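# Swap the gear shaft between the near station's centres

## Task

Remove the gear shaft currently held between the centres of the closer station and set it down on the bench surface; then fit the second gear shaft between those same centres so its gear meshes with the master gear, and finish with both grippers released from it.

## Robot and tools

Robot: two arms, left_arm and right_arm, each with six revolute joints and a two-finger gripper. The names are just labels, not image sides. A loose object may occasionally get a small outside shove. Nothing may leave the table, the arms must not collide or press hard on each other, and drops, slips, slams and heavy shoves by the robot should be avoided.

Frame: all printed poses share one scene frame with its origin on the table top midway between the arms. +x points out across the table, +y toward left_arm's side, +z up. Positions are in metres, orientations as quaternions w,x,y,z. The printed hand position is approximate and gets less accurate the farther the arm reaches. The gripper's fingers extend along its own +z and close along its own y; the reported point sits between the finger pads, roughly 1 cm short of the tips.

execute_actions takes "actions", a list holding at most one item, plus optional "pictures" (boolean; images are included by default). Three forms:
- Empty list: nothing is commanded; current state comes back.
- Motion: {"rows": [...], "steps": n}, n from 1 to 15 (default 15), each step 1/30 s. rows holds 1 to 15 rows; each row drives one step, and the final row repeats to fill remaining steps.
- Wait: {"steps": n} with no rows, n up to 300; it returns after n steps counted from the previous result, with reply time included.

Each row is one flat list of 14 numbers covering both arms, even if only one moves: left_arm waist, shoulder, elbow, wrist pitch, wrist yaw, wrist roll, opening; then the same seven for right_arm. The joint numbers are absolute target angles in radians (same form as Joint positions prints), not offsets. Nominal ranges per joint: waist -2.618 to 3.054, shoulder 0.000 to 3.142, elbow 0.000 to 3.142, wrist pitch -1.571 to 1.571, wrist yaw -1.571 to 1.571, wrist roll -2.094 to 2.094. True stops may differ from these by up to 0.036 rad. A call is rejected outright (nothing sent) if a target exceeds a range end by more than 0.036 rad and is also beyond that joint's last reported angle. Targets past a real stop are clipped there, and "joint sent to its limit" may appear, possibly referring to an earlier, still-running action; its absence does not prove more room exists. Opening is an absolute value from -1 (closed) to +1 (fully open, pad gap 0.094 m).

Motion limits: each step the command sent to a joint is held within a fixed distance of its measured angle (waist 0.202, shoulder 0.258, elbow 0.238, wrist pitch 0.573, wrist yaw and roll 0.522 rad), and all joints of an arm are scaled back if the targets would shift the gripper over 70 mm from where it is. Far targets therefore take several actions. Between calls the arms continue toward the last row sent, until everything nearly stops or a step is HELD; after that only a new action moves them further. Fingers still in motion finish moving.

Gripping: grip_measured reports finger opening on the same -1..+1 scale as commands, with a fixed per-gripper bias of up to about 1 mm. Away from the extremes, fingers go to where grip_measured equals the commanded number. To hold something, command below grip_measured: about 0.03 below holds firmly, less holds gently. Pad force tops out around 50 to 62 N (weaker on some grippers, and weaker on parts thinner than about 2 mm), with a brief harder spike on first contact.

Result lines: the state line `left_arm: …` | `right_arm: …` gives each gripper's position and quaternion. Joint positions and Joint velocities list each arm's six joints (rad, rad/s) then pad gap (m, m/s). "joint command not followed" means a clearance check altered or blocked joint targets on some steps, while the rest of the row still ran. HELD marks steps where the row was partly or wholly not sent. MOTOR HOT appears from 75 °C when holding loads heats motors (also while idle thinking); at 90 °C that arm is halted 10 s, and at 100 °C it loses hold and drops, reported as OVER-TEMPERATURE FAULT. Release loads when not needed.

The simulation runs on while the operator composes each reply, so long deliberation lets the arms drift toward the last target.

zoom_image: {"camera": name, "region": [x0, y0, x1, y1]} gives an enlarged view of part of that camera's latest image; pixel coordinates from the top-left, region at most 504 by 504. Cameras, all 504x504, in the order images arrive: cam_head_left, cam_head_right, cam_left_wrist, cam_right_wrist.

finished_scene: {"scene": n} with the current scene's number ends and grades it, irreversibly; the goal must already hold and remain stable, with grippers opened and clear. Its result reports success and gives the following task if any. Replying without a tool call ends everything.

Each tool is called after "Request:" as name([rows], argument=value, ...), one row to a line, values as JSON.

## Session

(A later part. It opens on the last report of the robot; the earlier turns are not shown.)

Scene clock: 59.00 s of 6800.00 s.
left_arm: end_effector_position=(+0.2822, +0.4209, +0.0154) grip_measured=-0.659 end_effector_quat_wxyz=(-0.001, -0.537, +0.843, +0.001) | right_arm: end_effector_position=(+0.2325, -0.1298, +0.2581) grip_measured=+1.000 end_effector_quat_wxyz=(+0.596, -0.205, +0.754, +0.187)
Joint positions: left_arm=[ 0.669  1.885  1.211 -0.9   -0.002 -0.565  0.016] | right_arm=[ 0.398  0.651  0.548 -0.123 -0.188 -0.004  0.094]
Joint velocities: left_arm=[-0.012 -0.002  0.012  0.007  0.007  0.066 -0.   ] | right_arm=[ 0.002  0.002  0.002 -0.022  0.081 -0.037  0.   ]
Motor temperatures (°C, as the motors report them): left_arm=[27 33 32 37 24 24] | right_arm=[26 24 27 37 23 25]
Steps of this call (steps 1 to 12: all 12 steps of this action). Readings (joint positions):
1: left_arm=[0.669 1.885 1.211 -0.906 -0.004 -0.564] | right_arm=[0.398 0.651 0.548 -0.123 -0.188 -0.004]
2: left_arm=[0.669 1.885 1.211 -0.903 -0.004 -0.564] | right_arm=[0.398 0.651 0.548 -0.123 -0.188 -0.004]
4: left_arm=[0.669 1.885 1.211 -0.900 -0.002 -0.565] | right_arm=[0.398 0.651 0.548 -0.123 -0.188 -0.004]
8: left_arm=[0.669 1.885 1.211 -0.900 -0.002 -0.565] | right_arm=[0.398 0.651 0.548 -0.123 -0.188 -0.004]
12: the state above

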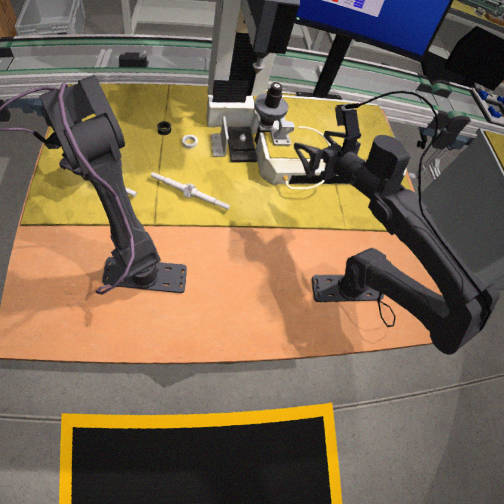

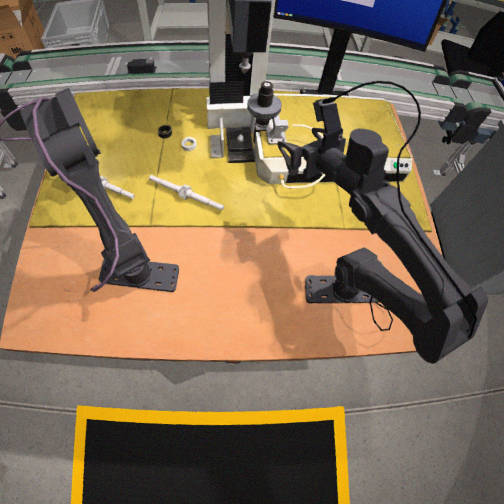

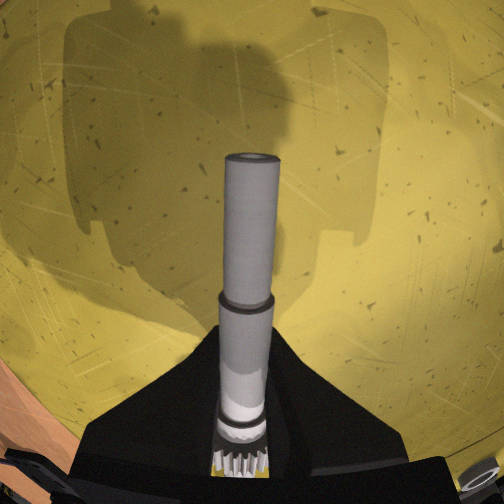

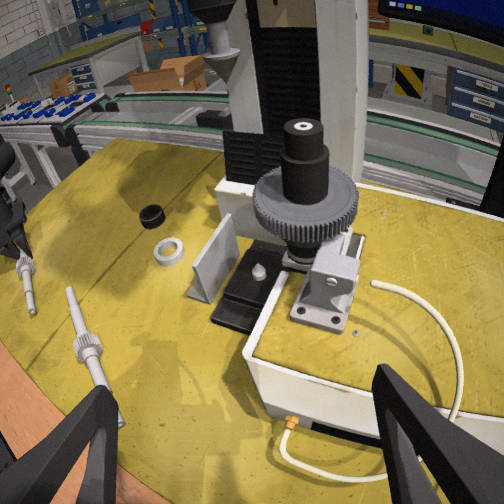

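Request:
execute_actions([
  {"rows":[[0.6,1.3,1.2,-0.9,0,-0.57,-0.76,0.4,0.65,0.55,-0.1,-0.2,0,1]]},
], pictures=false)

Request:
execute_actions([
  {"rows":[[0.1,0.9,0.8,0.1,0,-0.3,-0.76,0.4,0.65,0.55,-0.1,-0.2,0,1]]},
], pictures=false)

Request:
execute_actions([
  {"rows":[[-0.53,1.0,0.55,0.65,0,0,-0.76,0.4,0.65,0.55,-0.1,-0.2,0,1]]},
], pictures=false)

Request:
execute_actions([
  {"steps":15},
], pictures=false)

Request:
execute_actions([
  {"rows":[[-0.51,1.38,0.58,1.02,0,0,-0.76,0.4,0.65,0.55,-0.1,-0.2,0,1]]},
], pictures=false)

Request:
execute_actions([
  {"rows":[[-0.453,1.54,0.66,1.1,0,0,-0.76,0.4,0.65,0.55,-0.1,-0.2,0,1]]},
])

Request:
zoom_image(camera="cam_right_wrist", region=[200,200,310,310])

Scene clock: 66.87 s of 6800.00 s.
left_arm: end_effector_position=(+0.2947, +0.4035, +0.1975) grip_measured=-0.659 end_effector_quat_wxyz=(+0.281, -0.489, +0.826, -0.005) | right_arm: end_effector_position=(+0.2325, -0.1298, +0.2581) grip_measured=+1.000 end_effector_quat_wxyz=(+0.596, -0.205, +0.754, +0.187)
Joint positions: left_arm=[ 0.601  1.293  1.189 -0.898 -0.008 -0.565  0.016] | right_arm=[ 0.398  0.651  0.548 -0.123 -0.188 -0.004  0.094]
Joint velocities: left_arm=[-0.012  0.168 -0.002 -0.183 -0.022 -0.037  0.   ] | right_arm=[-0.002 -0.007 -0.007 -0.037 -0.007 -0.007  0.   ]
Motor temperatures (°C, as the motors report them): left_arm=[27 33 32 36 24 24] | right_arm=[26 24 27 37 23 25]
Steps of this call (steps 1 to 15: the robot went on to your last target; steps 16 to 90: nothing new was sent; then 4.37 s passed at rest; steps 91 to 105: all 15 steps of this action). Readings (joint positions):
91: left_arm=[0.664 1.864 1.204 -0.894 -0.005 -0.565] | right_arm=[0.398 0.651 0.548 -0.123 -0.188 -0.004]
92: left_arm=[0.653 1.827 1.189 -0.890 -0.011 -0.565] | right_arm=[0.398 0.651 0.548 -0.123 -0.188 -0.004]
94: left_arm=[0.626 1.721 1.177 -0.897 -0.013 -0.565] | right_arm=[0.398 0.651 0.548 -0.123 -0.188 -0.004]
98: left_arm=[0.601 1.470 1.177 -0.892 -0.008 -0.565] | right_arm=[0.398 0.651 0.548 -0.123 -0.188 -0.004]
105: the state above

Scene clock: 67.37 s of 6800.00 s.
left_arm: end_effector_position=(+0.3614, +0.2443, +0.2796) grip_measured=-0.659 end_effector_quat_wxyz=(+0.587, -0.131, +0.793, -0.096) | right_arm: end_effector_position=(+0.2325, -0.1298, +0.2581) grip_measured=+1.000 end_effector_quat_wxyz=(+0.596, -0.205, +0.754, +0.187)
Joint positions: left_arm=[ 0.105  0.951  0.786 -0.133  0.004 -0.324  0.016] | right_arm=[ 0.398  0.651  0.548 -0.123 -0.188 -0.004  0.094]
Joint velocities: left_arm=[-0.012 -0.164  0.012  0.93   0.081  0.183  0.001] | right_arm=[-0.012 -0.007  0.007  0.051 -0.037  0.022  0.   ]
Motor temperatures (°C, as the motors report them): left_arm=[27 33 32 37 24 24] | right_arm=[26 24 27 37 23 25]
Steps of this call (steps 1 to 15: all 15 steps of this action). Readings (joint positions):
1: left_arm=[0.578 1.266 1.142 -0.830 -0.023 -0.529] | right_arm=[0.398 0.651 0.548 -0.123 -0.188 -0.004]
2: left_arm=[0.529 1.211 1.059 -0.725 -0.044 -0.486] | right_arm=[0.398 0.651 0.548 -0.123 -0.188 -0.004]
4: left_arm=[0.408 1.090 0.910 -0.568 -0.041 -0.430] | right_arm=[0.398 0.651 0.548 -0.123 -0.188 -0.004]
8: left_arm=[0.211 0.987 0.806 -0.405 -0.015 -0.377] | right_arm=[0.398 0.651 0.548 -0.123 -0.188 -0.004]
15: the state above

Scene clock: 67.87 s of 6800.00 s.
left_arm: end_effector_position=(+0.3052, +0.0159, +0.2698) grip_measured=-0.659 end_effector_quat_wxyz=(+0.658, +0.225, +0.680, -0.234) | right_arm: end_effector_position=(+0.2325, -0.1298, +0.2581) grip_measured=+1.000 end_effector_quat_wxyz=(+0.596, -0.205, +0.754, +0.187)
Joint positions: left_arm=[-0.538  1.031  0.514  0.491  0.025 -0.022  0.016] | right_arm=[ 0.398  0.651  0.548 -0.123 -0.188 -0.004  0.094]
Joint velocities: left_arm=[ 0.042 -0.012 -0.002  0.33  -0.139  0.066  0.   ] | right_arm=[-0.012 -0.012 -0.017  0.022  0.007 -0.007  0.   ]
Motor temperatures (°C, as the motors report them): left_arm=[27 33 32 37 24 24] | right_arm=[26 24 27 37 23 25]
Steps of this call (steps 1 to 15: all 15 steps of this action). Readings (joint positions):
1: left_arm=[0.074 0.951 0.748 -0.033 -0.020 -0.274] | right_arm=[0.398 0.651 0.548 -0.123 -0.188 -0.004]
2: left_arm=[0.017 0.952 0.693 0.101 -0.049 -0.212] | right_arm=[0.398 0.651 0.548 -0.123 -0.188 -0.004]
4: left_arm=[-0.123 0.983 0.598 0.282 -0.049 -0.135] | right_arm=[0.398 0.651 0.548 -0.123 -0.188 -0.004]
8: left_arm=[-0.400 1.029 0.520 0.370 -0.020 -0.065] | right_arm=[0.398 0.651 0.548 -0.123 -0.188 -0.004]
15: the state above

Scene clock: 68.37 s of 6800.00 s.
left_arm: end_effector_position=(+0.3071, +0.0182, +0.2782) grip_measured=-0.659 end_effector_quat_wxyz=(+0.672, +0.222, +0.668, -0.228) | right_arm: end_effector_position=(+0.2325, -0.1298, +0.2581) grip_measured=+1.000 end_effector_quat_wxyz=(+0.596, -0.205, +0.754, +0.187)
Joint positions: left_arm=[-0.537  1.031  0.514  0.525  0.011 -0.006  0.016] | right_arm=[ 0.398  0.651  0.548 -0.123 -0.188 -0.004  0.094]
Joint velocities: left_arm=[-0.002  0.022  0.002 -0.051 -0.007 -0.007  0.   ] | right_arm=[-0.007 -0.007 -0.007  0.081 -0.066 -0.081  0.   ]
Motor temperatures (°C, as the motors report them): left_arm=[27 33 32 37 24 24] | right_arm=[26 24 27 37 23 25]
Steps of this call (steps 1 to 15: the robot went on to your last target). Readings (joint positions):
1: left_arm=[-0.537 1.031 0.514 0.502 0.021 -0.019] | right_arm=[0.398 0.651 0.548 -0.123 -0.188 -0.004]
2: left_arm=[-0.537 1.031 0.514 0.509 0.018 -0.016] | right_arm=[0.398 0.651 0.548 -0.123 -0.188 -0.004]
4: left_arm=[-0.537 1.031 0.514 0.518 0.014 -0.012] | right_arm=[0.398 0.651 0.548 -0.123 -0.188 -0.004]
8: left_arm=[-0.537 1.031 0.514 0.524 0.012 -0.008] | right_arm=[0.398 0.651 0.548 -0.123 -0.188 -0.004]
15: the state above

Scene clock: 68.87 s of 6800.00 s.
left_arm: end_effector_position=(+0.3588, -0.0073, +0.2315) grip_measured=-0.659 end_effector_quat_wxyz=(+0.675, +0.213, +0.672, -0.218) | right_arm: end_effector_position=(+0.2325, -0.1298, +0.2581) grip_measured=+1.000 end_effector_quat_wxyz=(+0.596, -0.205, +0.754, +0.187)
Joint positions: left_arm=[-0.515  1.421  0.546  0.881  0.007 -0.005  0.016] | right_arm=[ 0.398  0.651  0.548 -0.123 -0.188 -0.004  0.094]
Joint velocities: left_arm=[ 0.002  0.002  0.012  0.095  0.037 -0.037 -0.   ] | right_arm=[ 0.007 -0.012  0.007 -0.022 -0.007  0.066  0.   ]
Motor temperatures (°C, as the motors report them): left_arm=[27 33 32 38 24 24] | right_arm=[26 24 27 37 23 25]
Steps of this call (steps 1 to 15: all 15 steps of this action). Readings (joint positions):
1: left_arm=[-0.534 1.067 0.514 0.579 0.012 -0.006] | right_arm=[0.398 0.651 0.548 -0.123 -0.188 -0.004]
2: left_arm=[-0.530 1.142 0.528 0.669 0.012 -0.006] | right_arm=[0.398 0.651 0.548 -0.123 -0.188 -0.004]
4: left_arm=[-0.520 1.303 0.560 0.796 0.010 -0.006] | right_arm=[0.398 0.651 0.548 -0.123 -0.188 -0.004]
8: left_arm=[-0.515 1.419 0.551 0.824 0.007 -0.005] | right_arm=[0.398 0.651 0.548 -0.123 -0.188 -0.004]
15: the state above

Scene clock: 69.37 s of 6800.00 s.
left_arm: end_effector_position=(+0.3961, +0.0034, +0.2258) grip_measured=-0.659 end_effector_quat_wxyz=(+0.689, +0.188, +0.672, -0.196) | right_arm: end_effector_position=(+0.2325, -0.1298, +0.2581) grip_measured=+1.000 end_effector_quat_wxyz=(+0.596, -0.205, +0.754, +0.187)
Joint positions: left_arm=[-0.451  1.56   0.614  0.973 -0.001 -0.004  0.016] | right_arm=[ 0.398  0.651  0.548 -0.123 -0.188 -0.004  0.094]
Joint velocities: left_arm=[ 0.012 -0.017  0.007  0.022 -0.007  0.037  0.   ] | right_arm=[-0.012  0.002 -0.007 -0.051  0.066 -0.022  0.   ]
Motor temperatures (°C, as the motors report them): left_arm=[27 33 32 38 24 24] | right_arm=[26 24 27 37 23 25]
Steps of this call (steps 1 to 15: all 15 steps of this action). Readings (joint positions):
1: left_arm=[-0.508 1.438 0.553 0.899 0.012 -0.005] | right_arm=[0.398 0.651 0.548 -0.123 -0.188 -0.004]
2: left_arm=[-0.497 1.471 0.574 0.922 0.018 -0.006] | right_arm=[0.398 0.651 0.548 -0.123 -0.188 -0.004]
4: left_arm=[-0.471 1.531 0.609 0.951 0.014 -0.005] | right_arm=[0.398 0.651 0.548 -0.123 -0.188 -0.004]
8: left_arm=[-0.451 1.560 0.614 0.959 -0.001 -0.004] | right_arm=[0.398 0.651 0.548 -0.123 -0.188 -0.004]
15: the state above

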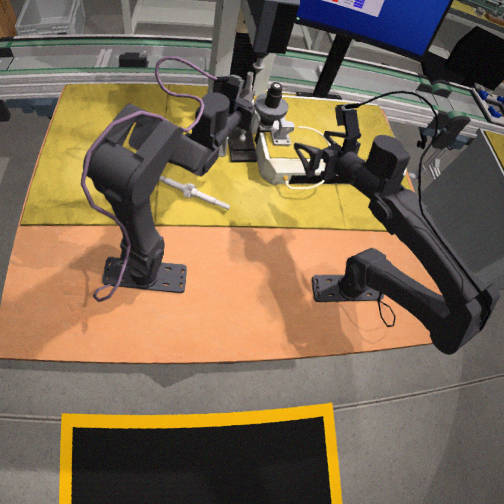

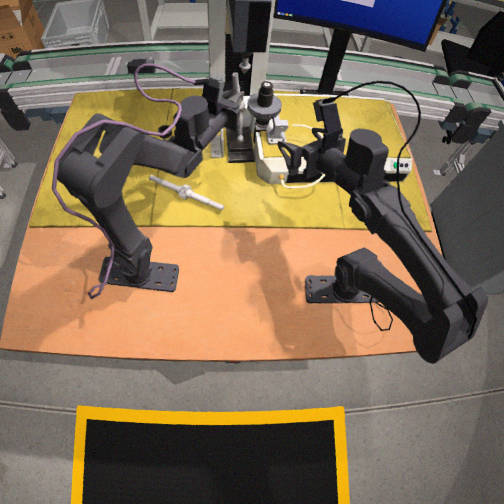

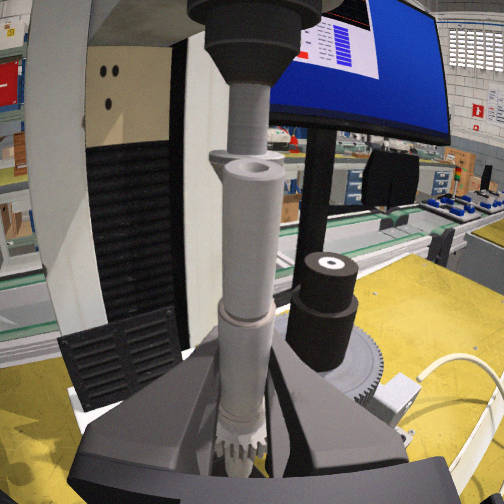

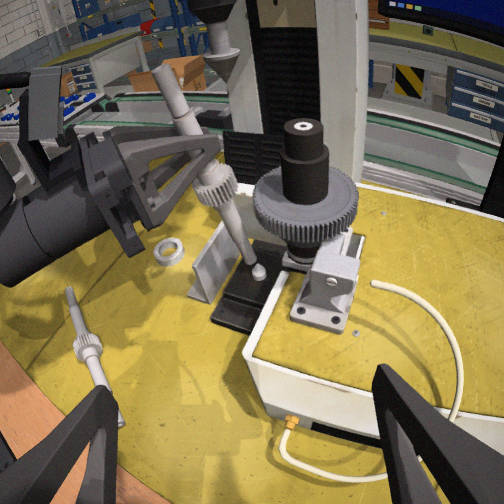

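Region (200, 200, 310, 310) of cam_right_wrist's 504x504 image, scaled by 4.582, with more detail than that image has.

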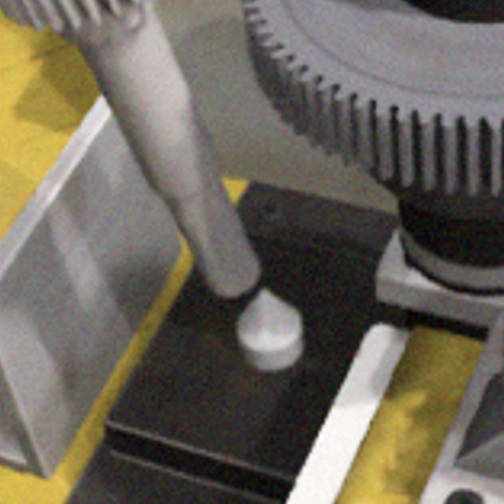

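Request:
execute_actions([
  {"rows":[[-0.451,1.585,0.678,1.1,-0.022,0,-0.76,0.4,0.65,0.55,-0.1,-0.2,0,1]]},
])

Request:
zoom_image(camera="cam_right_wrist", region=[200,200,310,310])

Scene clock: 72.60 s of 6800.00 s.
left_arm: end_effector_position=(+0.4020, +0.0020, +0.2165) grip_measured=-0.659 end_effector_quat_wxyz=(+0.685, +0.186, +0.678, -0.191) | right_arm: end_effector_position=(+0.2325, -0.1298, +0.2581) grip_measured=+1.000 end_effector_quat_wxyz=(+0.596, -0.205, +0.754, +0.187)
Joint positions: left_arm=[-0.451  1.599  0.625  0.984 -0.011 -0.004  0.016] | right_arm=[ 0.398  0.651  0.548 -0.123 -0.188 -0.004  0.094]
Joint velocities: left_arm=[-0.002 -0.002  0.007 -0.037  0.007 -0.037  0.001] | right_arm=[-0.007 -0.022 -0.012  0.007  0.007 -0.007  0.   ]
Motor temperatures (°C, as the motors report them): left_arm=[27 33 33 41 24 24] | right_arm=[26 24 27 37 23 25]
Steps of this call (steps 1 to 15: the robot went on to your last target; steps 16 to 82: nothing new was sent; steps 83 to 97: all 15 steps of this action). Readings (joint positions):
83: left_arm=[-0.451 1.564 0.615 0.979 -0.002 -0.004] | right_arm=[0.398 0.651 0.548 -0.123 -0.188 -0.004]
84: left_arm=[-0.451 1.572 0.619 0.982 -0.003 -0.004] | right_arm=[0.398 0.651 0.548 -0.123 -0.188 -0.004]
86: left_arm=[-0.451 1.587 0.625 0.984 -0.007 -0.004] | right_arm=[0.398 0.651 0.548 -0.123 -0.188 -0.004]
90: left_arm=[-0.451 1.599 0.625 0.984 -0.010 -0.004] | right_arm=[0.398 0.651 0.548 -0.123 -0.188 -0.004]
97: the state above

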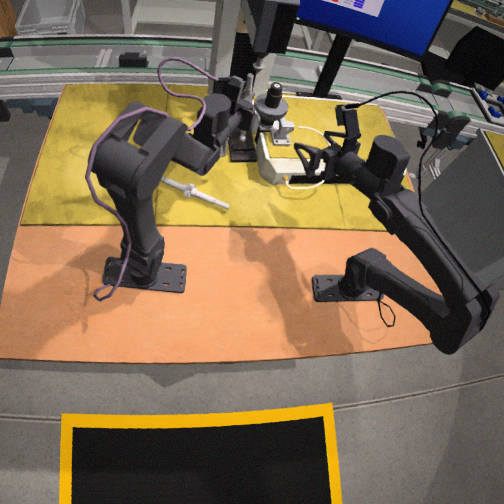

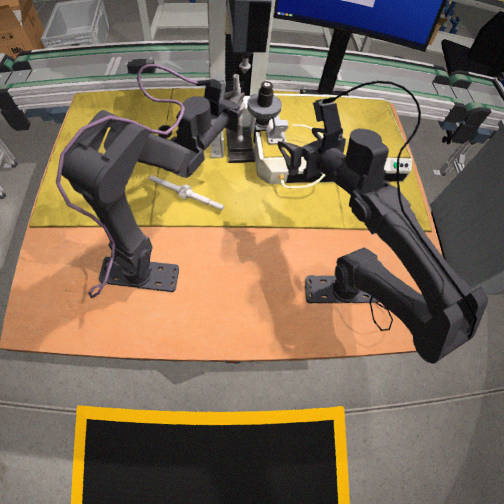

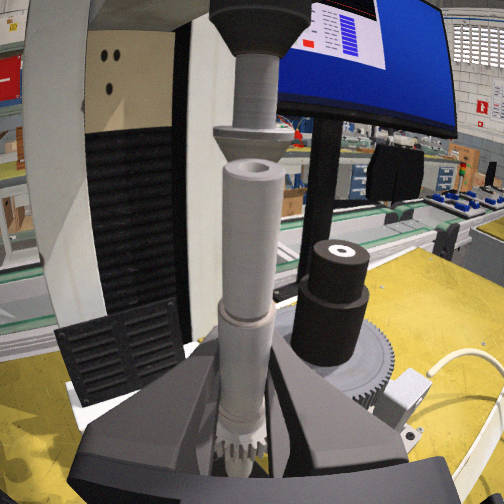

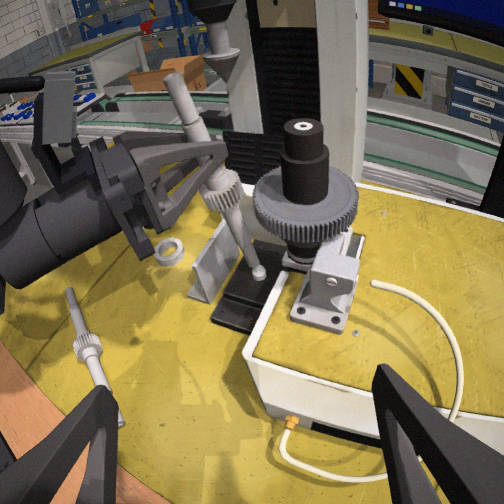

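Region (200, 200, 310, 310) of cam_right_wrist's 504x504 image, scaled by 4.582, with more detail than that image has.

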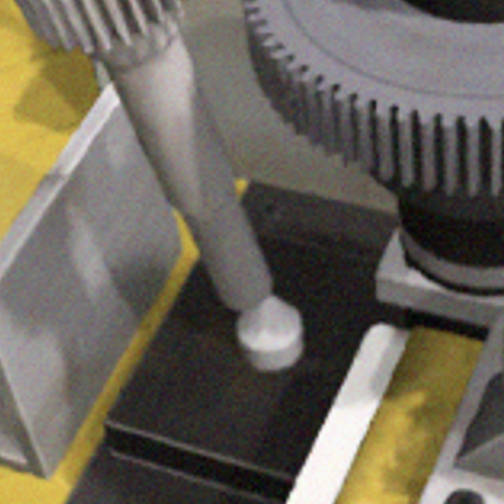

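Request:
execute_actions([
  {"rows":[[-0.451,1.625,0.692,1.1,-0.022,0,-0.76,0.4,0.65,0.55,-0.1,-0.2,0,1]]},
])

Request:
zoom_image(camera="cam_right_wrist", region=[200,200,310,310])

Scene clock: 75.23 s of 6800.00 s.
left_arm: end_effector_position=(+0.4076, -0.0007, +0.2078) grip_measured=-0.659 end_effector_quat_wxyz=(+0.680, +0.187, +0.684, -0.188) | right_arm: end_effector_position=(+0.2325, -0.1298, +0.2581) grip_measured=+1.000 end_effector_quat_wxyz=(+0.596, -0.205, +0.754, +0.187)
Joint positions: left_arm=[-0.451  1.637  0.641  0.992 -0.015 -0.003  0.016] | right_arm=[ 0.398  0.651  0.548 -0.123 -0.188 -0.004  0.094]
Joint velocities: left_arm=[ 0.002 -0.002  0.007 -0.037 -0.051  0.007 -0.   ] | right_arm=[ 0.007  0.017 -0.007 -0.066 -0.022 -0.081  0.   ]
Motor temperatures (°C, as the motors report them): left_arm=[27 33 33 42 24 24] | right_arm=[26 24 27 37 23 25]
Steps of this call (steps 1 to 15: the robot went on to your last target; steps 16 to 64: nothing new was sent; steps 65 to 79: all 15 steps of this action). Readings (joint positions):
65: left_arm=[-0.451 1.603 0.627 0.986 -0.011 -0.004] | right_arm=[0.398 0.651 0.548 -0.123 -0.188 -0.004]
66: left_arm=[-0.451 1.611 0.633 0.989 -0.012 -0.004] | right_arm=[0.398 0.651 0.548 -0.123 -0.188 -0.004]
68: left_arm=[-0.451 1.627 0.640 0.990 -0.012 -0.004] | right_arm=[0.398 0.651 0.548 -0.123 -0.188 -0.004]
72: left_arm=[-0.451 1.637 0.641 0.990 -0.014 -0.003] | right_arm=[0.398 0.651 0.548 -0.123 -0.188 -0.004]
79: the state above

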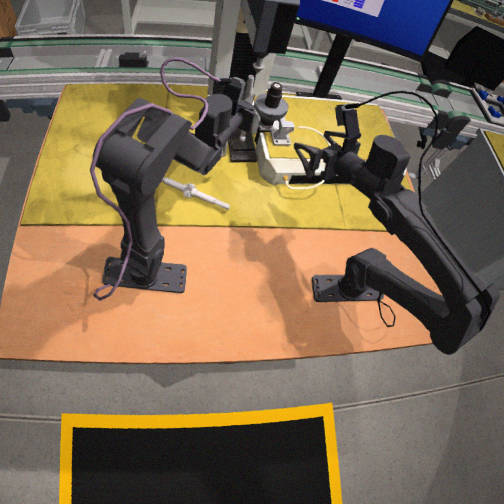

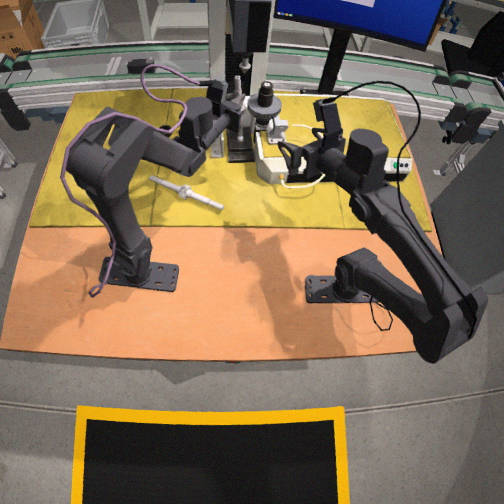

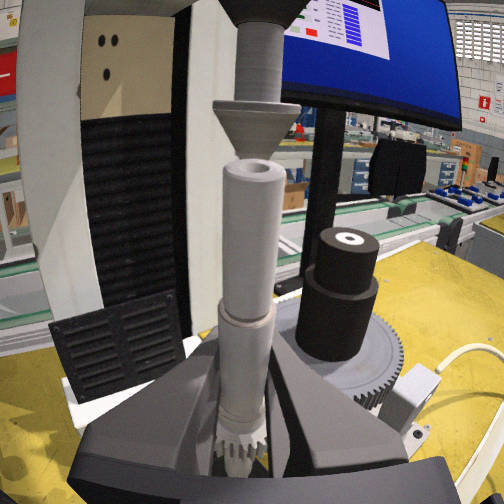

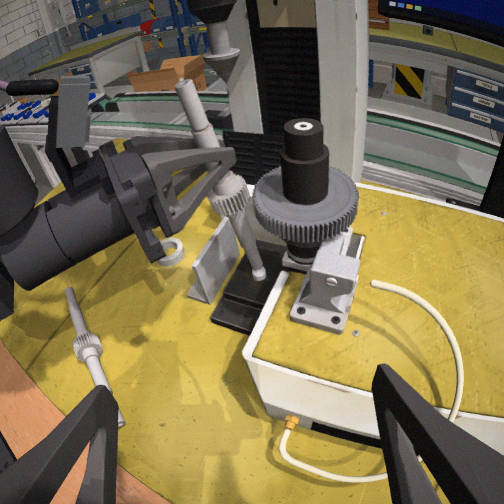

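Region (200, 200, 310, 310) of cam_right_wrist's 504x504 image, scaled by 4.582, with more detail than that image has.

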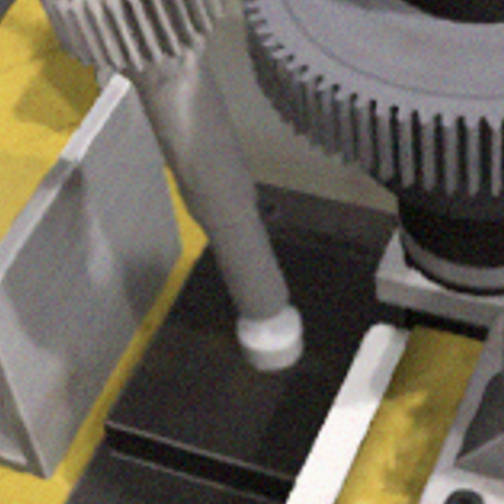

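Seated.

Request:
execute_actions([
  {"rows":[[-0.455,1.66,0.692,0.93,0,0,-0.76,0.4,0.65,0.55,-0.1,-0.2,0,1]],"steps":10},
], pictures=false)

Request:
execute_actions([
  {"rows":[[-0.462,1.715,0.76,0.9,0.01,0,-0.76,0.4,0.65,0.55,-0.1,-0.2,0,1]]},
])

Scene clock: 78.77 s of 6800.00 s.
left_arm: end_effector_position=(+0.4113, -0.0029, +0.2053) grip_measured=-0.659 end_effector_quat_wxyz=(+0.673, +0.189, +0.690, -0.186) | right_arm: end_effector_position=(+0.2325, -0.1298, +0.2581) grip_measured=+1.000 end_effector_quat_wxyz=(+0.596, -0.205, +0.754, +0.187)
Joint positions: left_arm=[-0.451  1.645  0.662  0.959 -0.015 -0.002  0.016] | right_arm=[ 0.398  0.651  0.548 -0.123 -0.188 -0.004  0.094]
Joint velocities: left_arm=[-0.002 -0.007 -0.012  0.007 -0.022  0.051 -0.   ] | right_arm=[ 0.002  0.002 -0.007  0.007  0.081 -0.037  0.   ]
Motor temperatures (°C, as the motors report them): left_arm=[27 33 34 43 24 24] | right_arm=[26 24 27 38 23 25]
Steps of this call (steps 1 to 15: the robot went on to your last target; steps 16 to 90: nothing new was sent; then 0.20 s passed at rest; steps 91 to 100: all 10 steps of this action). Readings (joint positions):
91: left_arm=[-0.451 1.639 0.642 0.982 -0.015 -0.003] | right_arm=[0.398 0.651 0.548 -0.123 -0.188 -0.004]
92: left_arm=[-0.451 1.642 0.648 0.977 -0.015 -0.003] | right_arm=[0.398 0.651 0.548 -0.123 -0.188 -0.004]
94: left_arm=[-0.451 1.645 0.659 0.966 -0.015 -0.002] | right_arm=[0.398 0.651 0.548 -0.123 -0.188 -0.004]
98: left_arm=[-0.451 1.645 0.662 0.960 -0.015 -0.002] | right_arm=[0.398 0.651 0.548 -0.123 -0.188 -0.004]
100: the state above

Scene clock: 79.27 s of 6800.00 s.
left_arm: end_effector_position=(+0.4216, -0.0071, +0.2057) grip_measured=-0.660 end_effector_quat_wxyz=(+0.673, +0.184, +0.693, -0.184) | right_arm: end_effector_position=(+0.2325, -0.1298, +0.2581) grip_measured=+1.000 end_effector_quat_wxyz=(+0.596, -0.205, +0.754, +0.187)
Joint positions: left_arm=[-0.451  1.679  0.708  0.944 -0.023 -0.007  0.016] | right_arm=[ 0.398  0.651  0.548 -0.123 -0.188 -0.004  0.094]
Joint velocities: left_arm=[ 0.012  0.012 -0.012  0.007  0.037 -0.022 -0.001] | right_arm=[ 0.007  0.012 -0.002 -0.081  0.095  0.022  0.   ]
Motor temperatures (°C, as the motors report them): left_arm=[27 33 34 43 24 24] | right_arm=[26 24 27 38 23 25]
Steps of this call (steps 1 to 15: all 15 steps of this action). Readings (joint positions):
1: left_arm=[-0.451 1.652 0.671 0.955 -0.014 -0.002] | right_arm=[0.398 0.651 0.548 -0.123 -0.188 -0.004]
2: left_arm=[-0.451 1.667 0.692 0.947 -0.015 -0.001] | right_arm=[0.398 0.651 0.548 -0.123 -0.188 -0.004]
4: left_arm=[-0.451 1.679 0.708 0.944 -0.023 -0.006] | right_arm=[0.398 0.651 0.548 -0.123 -0.188 -0.004]
8: left_arm=[-0.451 1.679 0.708 0.944 -0.023 -0.007] | right_arm=[0.398 0.651 0.548 -0.123 -0.188 -0.004]
15: the state above

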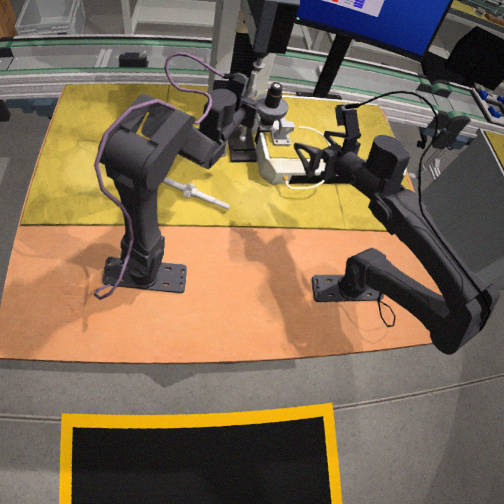

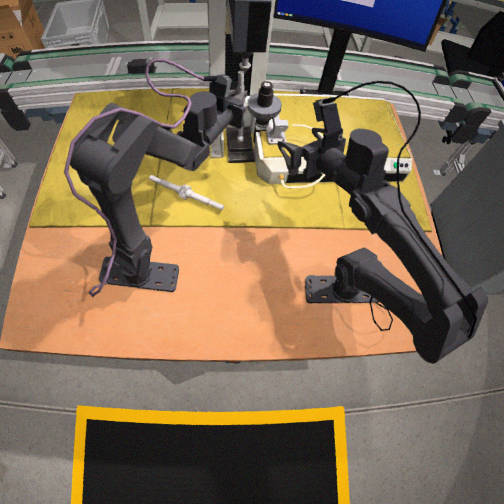

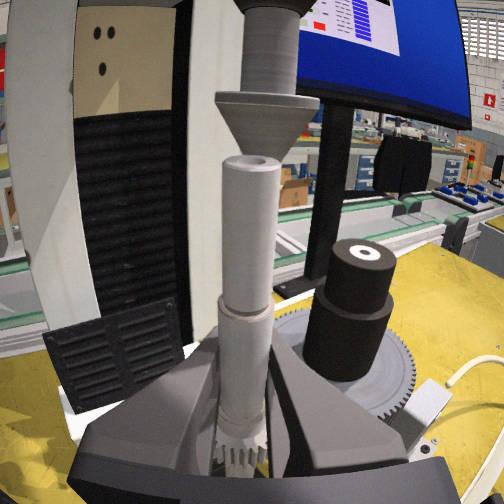

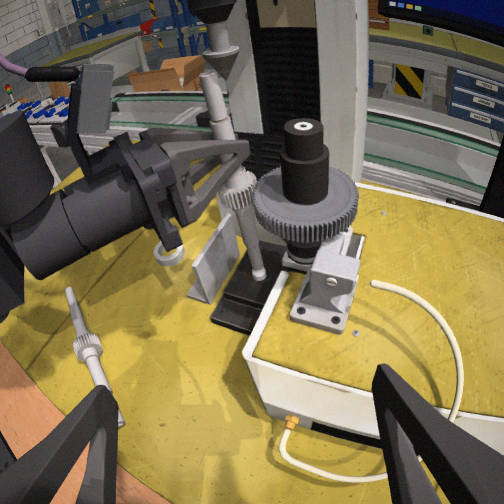

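Slipping left; recentre first.

Request:
execute_actions([
  {"rows":[[-0.475,1.68,0.715,0.9,0.05,0.02,-0.76,0.4,0.65,0.55,-0.1,-0.2,0,1]]},
])

Scene clock: 81.47 s of 6800.00 s.
left_arm: end_effector_position=(+0.4214, -0.0075, +0.2057) grip_measured=-0.660 end_effector_quat_wxyz=(+0.673, +0.186, +0.692, -0.184) | right_arm: end_effector_position=(+0.2325, -0.1298, +0.2581) grip_measured=+1.000 end_effector_quat_wxyz=(+0.596, -0.205, +0.754, +0.187)
Joint positions: left_arm=[-0.451  1.679  0.708  0.944 -0.021 -0.005  0.016] | right_arm=[ 0.398  0.651  0.548 -0.123 -0.188 -0.004  0.094]
Joint velocities: left_arm=[-0.012 -0.002  0.012  0.007  0.007  0.007 -0.001] | right_arm=[ 0.012  0.002  0.017  0.051 -0.125 -0.051  0.   ]
Motor temperatures (°C, as the motors report them): left_arm=[27 32 34 43 24 24] | right_arm=[26 24 27 38 23 25]
Steps of this call (steps 1 to 15: the robot went on to your last target; steps 16 to 51: nothing new was sent; steps 52 to 66: all 15 steps of this action). Readings (joint positions):
52: left_arm=[-0.451 1.679 0.708 0.944 -0.022 -0.006] | right_arm=[0.398 0.651 0.548 -0.123 -0.188 -0.004]
53: left_arm=[-0.451 1.679 0.708 0.944 -0.022 -0.006] | right_arm=[0.398 0.651 0.548 -0.123 -0.188 -0.004]
55: left_arm=[-0.451 1.679 0.708 0.944 -0.021 -0.005] | right_arm=[0.398 0.651 0.548 -0.123 -0.188 -0.004]
59: left_arm=[-0.451 1.679 0.708 0.944 -0.021 -0.005] | right_arm=[0.398 0.651 0.548 -0.123 -0.188 -0.004]
66: the state above

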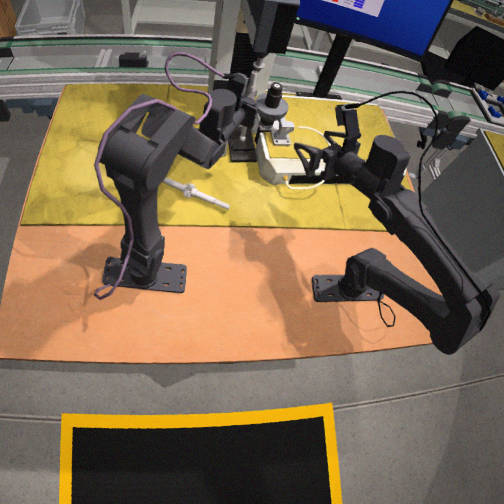

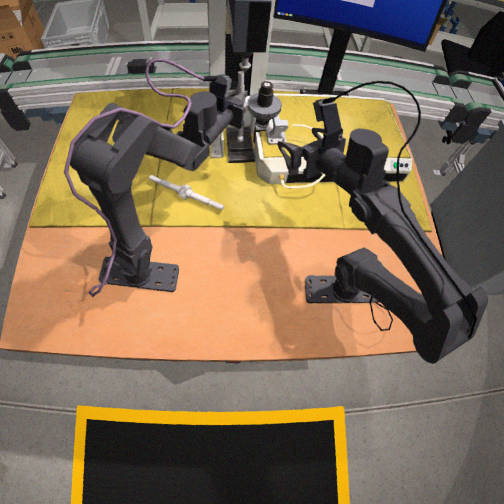

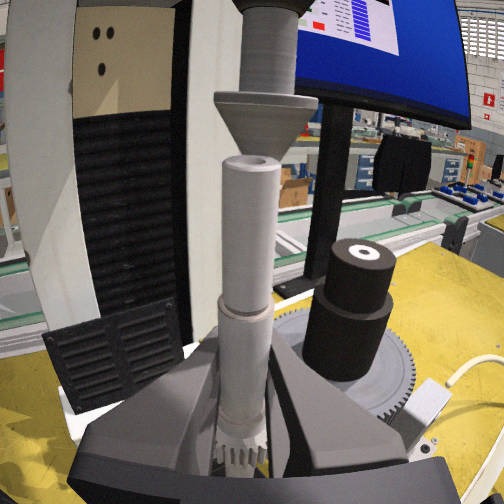

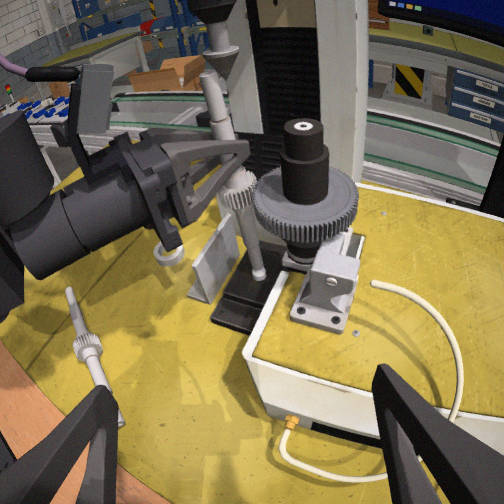

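Request:
execute_actions([
  {"rows":[[-0.462,1.655,0.675,0.9,0.012,0.015,-0.76,0.4,0.65,0.55,-0.1,-0.2,0,1]],"steps":12},
])

Request:
execute_actions([
  {"rows":[[-0.465,1.725,0.77,0.9,0.02,0.015,-0.76,0.4,0.65,0.55,-0.1,-0.2,0,1]]},
])

Scene clock: 86.73 s of 6800.00 s.
left_arm: end_effector_position=(+0.4175, -0.0086, +0.2053) grip_measured=-0.660 end_effector_quat_wxyz=(+0.672, +0.195, +0.690, -0.183) | right_arm: end_effector_position=(+0.2325, -0.1298, +0.2581) grip_measured=+1.000 end_effector_quat_wxyz=(+0.596, -0.205, +0.754, +0.187)
Joint positions: left_arm=[-0.453  1.67   0.697  0.944 -0.01   0.009  0.016] | right_arm=[ 0.398  0.651  0.548 -0.123 -0.188 -0.004  0.094]
Joint velocities: left_arm=[-0.022 -0.012 -0.007  0.022 -0.022  0.022  0.001] | right_arm=[-0.012 -0.002 -0.012  0.022  0.037 -0.081  0.   ]
Motor temperatures (°C, as the motors report them): left_arm=[27 32 33 42 24 24] | right_arm=[26 24 27 38 23 25]
Steps of this call (steps 1 to 15: the robot went on to your last target; steps 16 to 90: nothing new was sent; then 1.87 s passed at rest; steps 91 to 102: all 12 steps of this action). Readings (joint positions):
91: left_arm=[-0.451 1.676 0.703 0.944 -0.022 -0.005] | right_arm=[0.398 0.651 0.548 -0.123 -0.188 -0.004]
92: left_arm=[-0.451 1.671 0.698 0.944 -0.019 -0.003] | right_arm=[0.398 0.651 0.548 -0.123 -0.188 -0.004]
94: left_arm=[-0.453 1.670 0.697 0.944 -0.014 0.003] | right_arm=[0.398 0.651 0.548 -0.123 -0.188 -0.004]
98: left_arm=[-0.453 1.670 0.697 0.944 -0.010 0.009] | right_arm=[0.398 0.651 0.548 -0.123 -0.188 -0.004]
102: the state above

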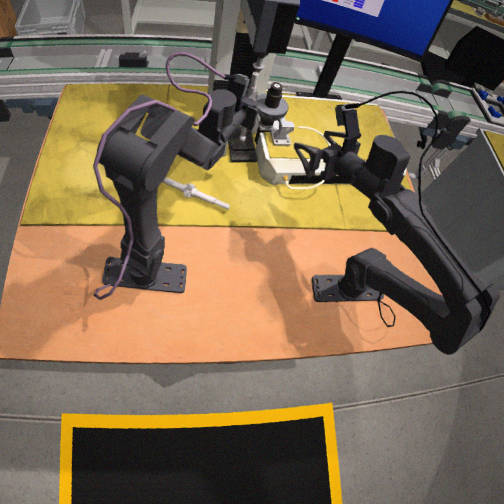

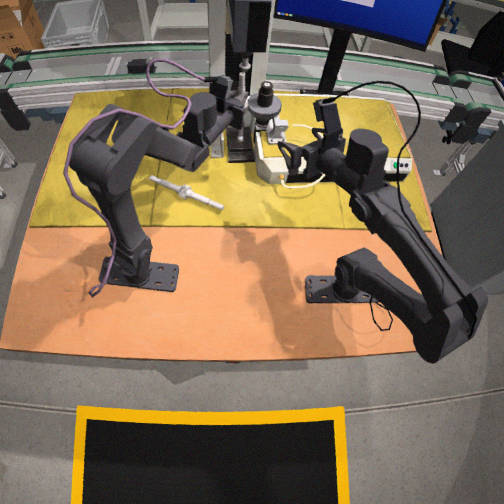

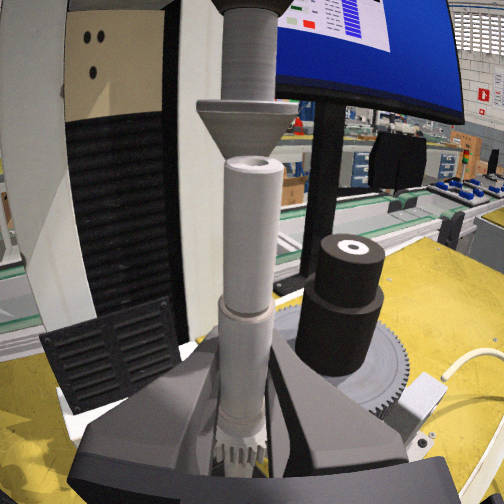

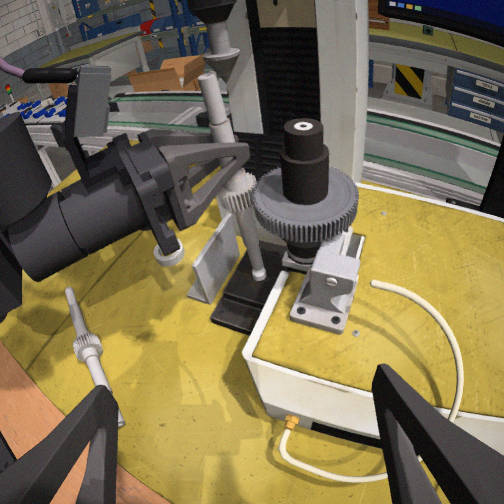

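Scene clock: 87.23 s of 6800.00 s.
left_arm: end_effector_position=(+0.4187, -0.0111, +0.2055) grip_measured=-0.660 end_effector_quat_wxyz=(+0.672, +0.200, +0.689, -0.183) | right_arm: end_effector_position=(+0.2325, -0.1298, +0.2581) grip_measured=+1.000 end_effector_quat_wxyz=(+0.596, -0.205, +0.754, +0.187)
Joint positions: left_arm=[-0.455  1.678  0.707  0.942 -0.006  0.017  0.016] | right_arm=[ 0.398  0.651  0.548 -0.123 -0.188 -0.004  0.094]
Joint velocities: left_arm=[ 0.007 -0.007 -0.012  0.037 -0.066 -0.037 -0.001] | right_arm=[-0.022 -0.002  0.002 -0.066 -0.022 -0.007  0.   ]
Motor temperatures (°C, as the motors report them): left_arm=[27 32 33 42 24 24] | right_arm=[26 24 27 38 23 25]
Steps of this call (steps 1 to 15: all 15 steps of this action). Readings (joint positions):
1: left_arm=[-0.453 1.674 0.703 0.942 -0.011 0.009] | right_arm=[0.398 0.651 0.548 -0.123 -0.188 -0.004]
2: left_arm=[-0.453 1.678 0.707 0.942 -0.011 0.010] | right_arm=[0.398 0.651 0.548 -0.123 -0.188 -0.004]
4: left_arm=[-0.454 1.678 0.707 0.942 -0.009 0.013] | right_arm=[0.398 0.651 0.548 -0.123 -0.188 -0.004]
8: left_arm=[-0.455 1.678 0.707 0.942 -0.007 0.015] | right_arm=[0.398 0.651 0.548 -0.123 -0.188 -0.004]
15: the state above

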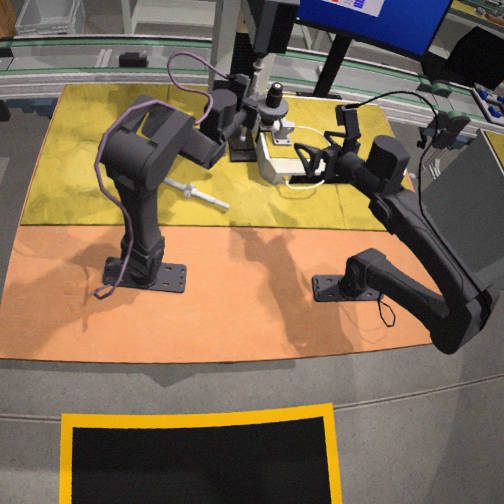

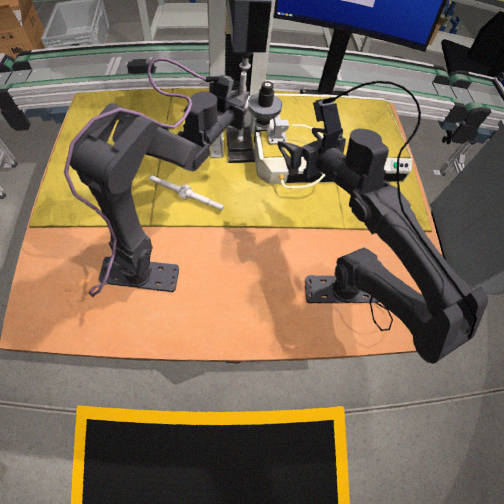

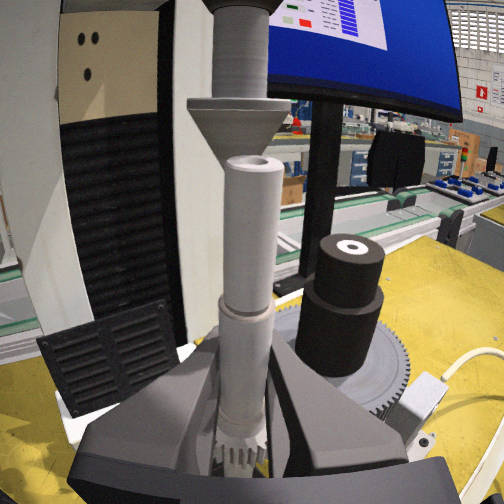

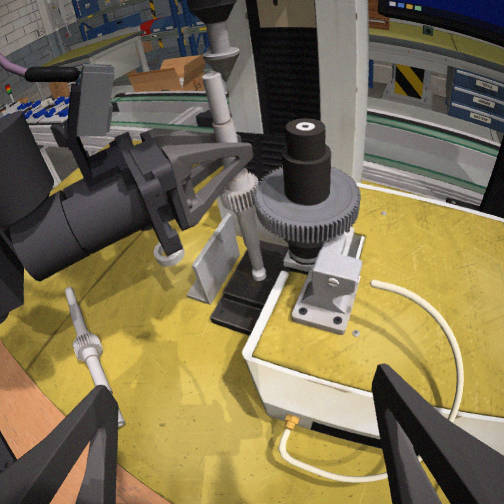

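Now right of it. Back off to roll ≈0.006.

Request:
execute_actions([
  {"rows":[[-0.449,1.65,0.67,0.9,-0.028,0,-0.76,0.4,0.65,0.55,-0.1,-0.2,0,1]],"steps":12},
])

Scene clock: 90.40 s of 6800.00 s.
left_arm: end_effector_position=(+0.4175, -0.0074, +0.2053) grip_measured=-0.660 end_effector_quat_wxyz=(+0.672, +0.192, +0.691, -0.182) | right_arm: end_effector_position=(+0.2325, -0.1298, +0.2581) grip_measured=+1.000 end_effector_quat_wxyz=(+0.596, -0.205, +0.754, +0.187)
Joint positions: left_arm=[-0.453  1.667  0.695  0.942 -0.016  0.006  0.016] | right_arm=[ 0.398  0.651  0.548 -0.123 -0.188 -0.004  0.094]
Joint velocities: left_arm=[-0.002 -0.017  0.002 -0.037  0.037 -0.066  0.   ] | right_arm=[ 0.007  0.002 -0.022 -0.007 -0.066  0.037  0.   ]
Motor temperatures (°C, as the motors report them): left_arm=[27 32 34 41 24 24] | right_arm=[26 24 27 38 23 25]
Steps of this call (steps 1 to 15: the robot went on to your last target; steps 16 to 83: nothing new was sent; steps 84 to 95: all 12 steps of this action). Readings (joint positions):
84: left_arm=[-0.455 1.675 0.703 0.942 -0.007 0.017] | right_arm=[0.398 0.651 0.548 -0.123 -0.188 -0.004]
85: left_arm=[-0.454 1.670 0.698 0.942 -0.012 0.014] | right_arm=[0.398 0.651 0.548 -0.123 -0.188 -0.004]
87: left_arm=[-0.453 1.667 0.695 0.942 -0.014 0.009] | right_arm=[0.398 0.651 0.548 -0.123 -0.188 -0.004]
91: left_arm=[-0.453 1.667 0.695 0.942 -0.015 0.007] | right_arm=[0.398 0.651 0.548 -0.123 -0.188 -0.004]
95: the state above

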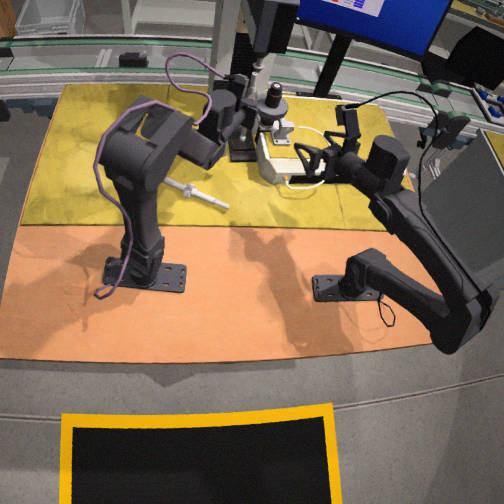

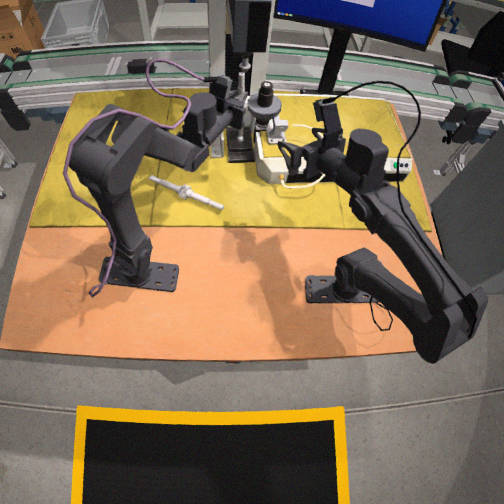

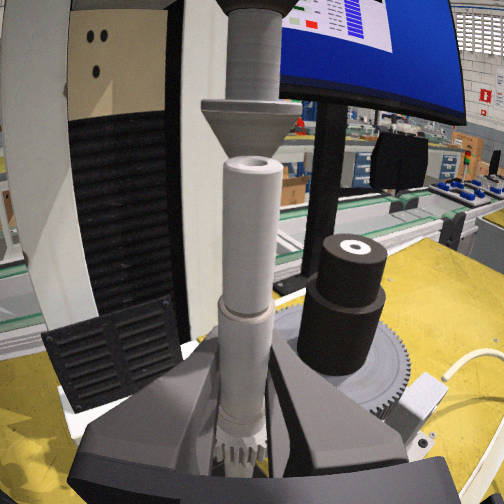

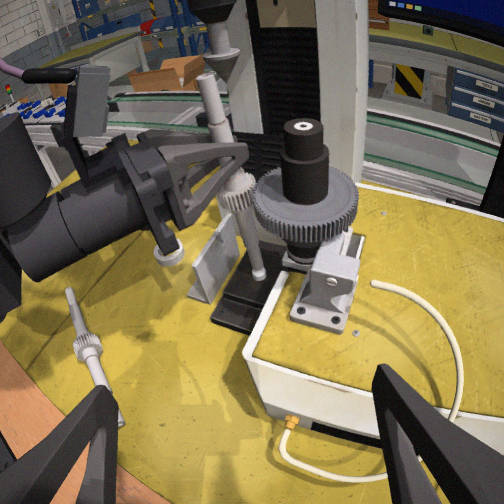

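Centred. Pulse.

Request:
execute_actions([
  {"rows":[[-0.463,1.765,0.81,0.9,0.01,0.01,-0.76,0.4,0.65,0.55,-0.1,-0.2,0,1],[-0.463,1.765,0.81,0.9,0.01,0.01,-0.76,0.4,0.65,0.55,-0.1,-0.2,0,1],[-0.463,1.73,0.77,0.9,0.01,0.01,-0.76,0.4,0.65,0.55,-0.1,-0.2,0,1]]},
])

Scene clock: 94.30 s of 6800.00 s.
left_arm: end_effector_position=(+0.4225, -0.0126, +0.2056) grip_measured=-0.660 end_effector_quat_wxyz=(+0.673, +0.196, +0.689, -0.183) | right_arm: end_effector_position=(+0.2325, -0.1298, +0.2581) grip_measured=+1.000 end_effector_quat_wxyz=(+0.596, -0.205, +0.754, +0.187)
Joint positions: left_arm=[-0.455  1.692  0.722  0.942 -0.012  0.012  0.016] | right_arm=[ 0.398  0.651  0.548 -0.123 -0.188 -0.004  0.094]
Joint velocities: left_arm=[-0.002  0.012  0.012 -0.037 -0.007  0.037 -0.   ] | right_arm=[ 0.002 -0.032 -0.002 -0.007 -0.022  0.037  0.   ]
Motor temperatures (°C, as the motors report them): left_arm=[27 32 33 41 24 24] | right_arm=[26 24 27 38 23 25]
Steps of this call (steps 1 to 15: the robot went on to your last target; steps 16 to 90: nothing new was sent; then 0.40 s passed at rest; steps 91 to 105: all 15 steps of this action). Readings (joint positions):
91: left_arm=[-0.453 1.677 0.707 0.941 -0.015 0.006] | right_arm=[0.398 0.651 0.548 -0.123 -0.188 -0.004]
92: left_arm=[-0.453 1.689 0.719 0.942 -0.015 0.006] | right_arm=[0.398 0.651 0.548 -0.123 -0.188 -0.004]
94: left_arm=[-0.455 1.692 0.722 0.942 -0.012 0.010] | right_arm=[0.398 0.651 0.548 -0.123 -0.188 -0.004]
98: left_arm=[-0.455 1.692 0.722 0.942 -0.012 0.012] | right_arm=[0.398 0.651 0.548 -0.123 -0.188 -0.004]
105: the state above

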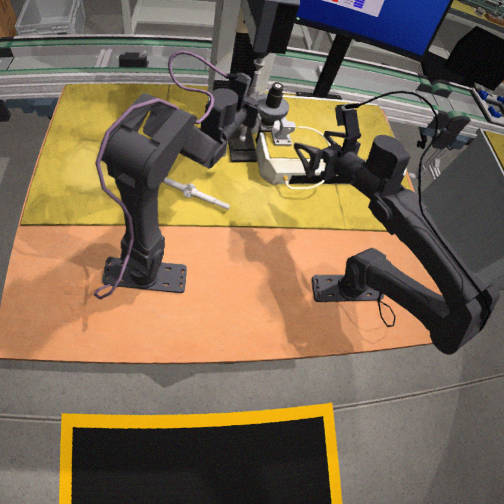

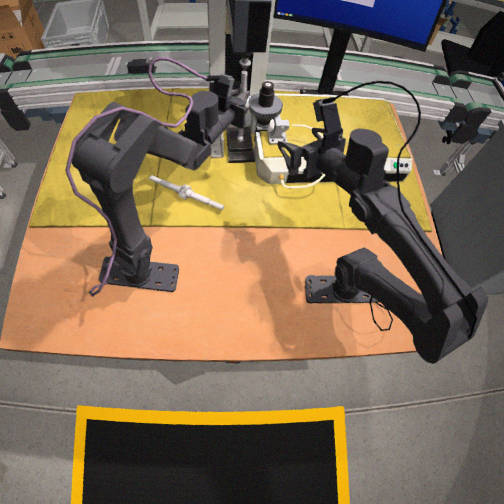

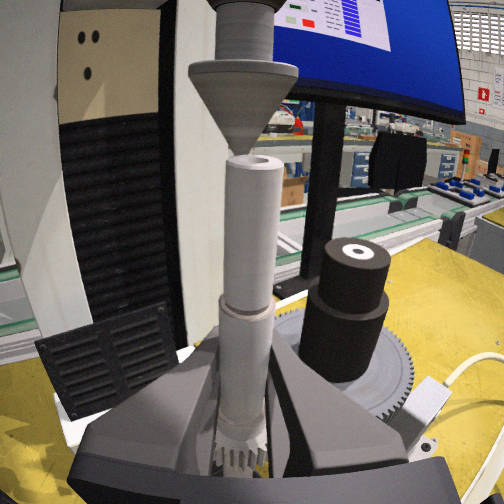

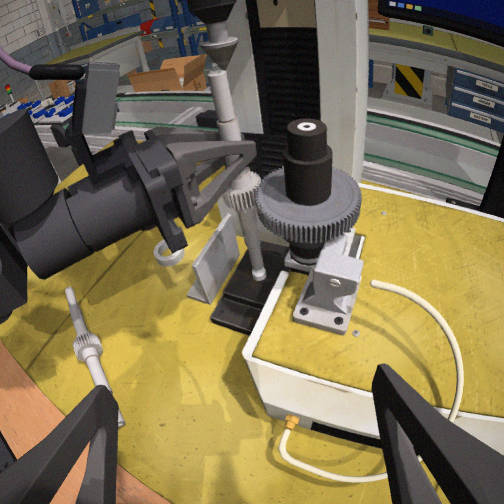

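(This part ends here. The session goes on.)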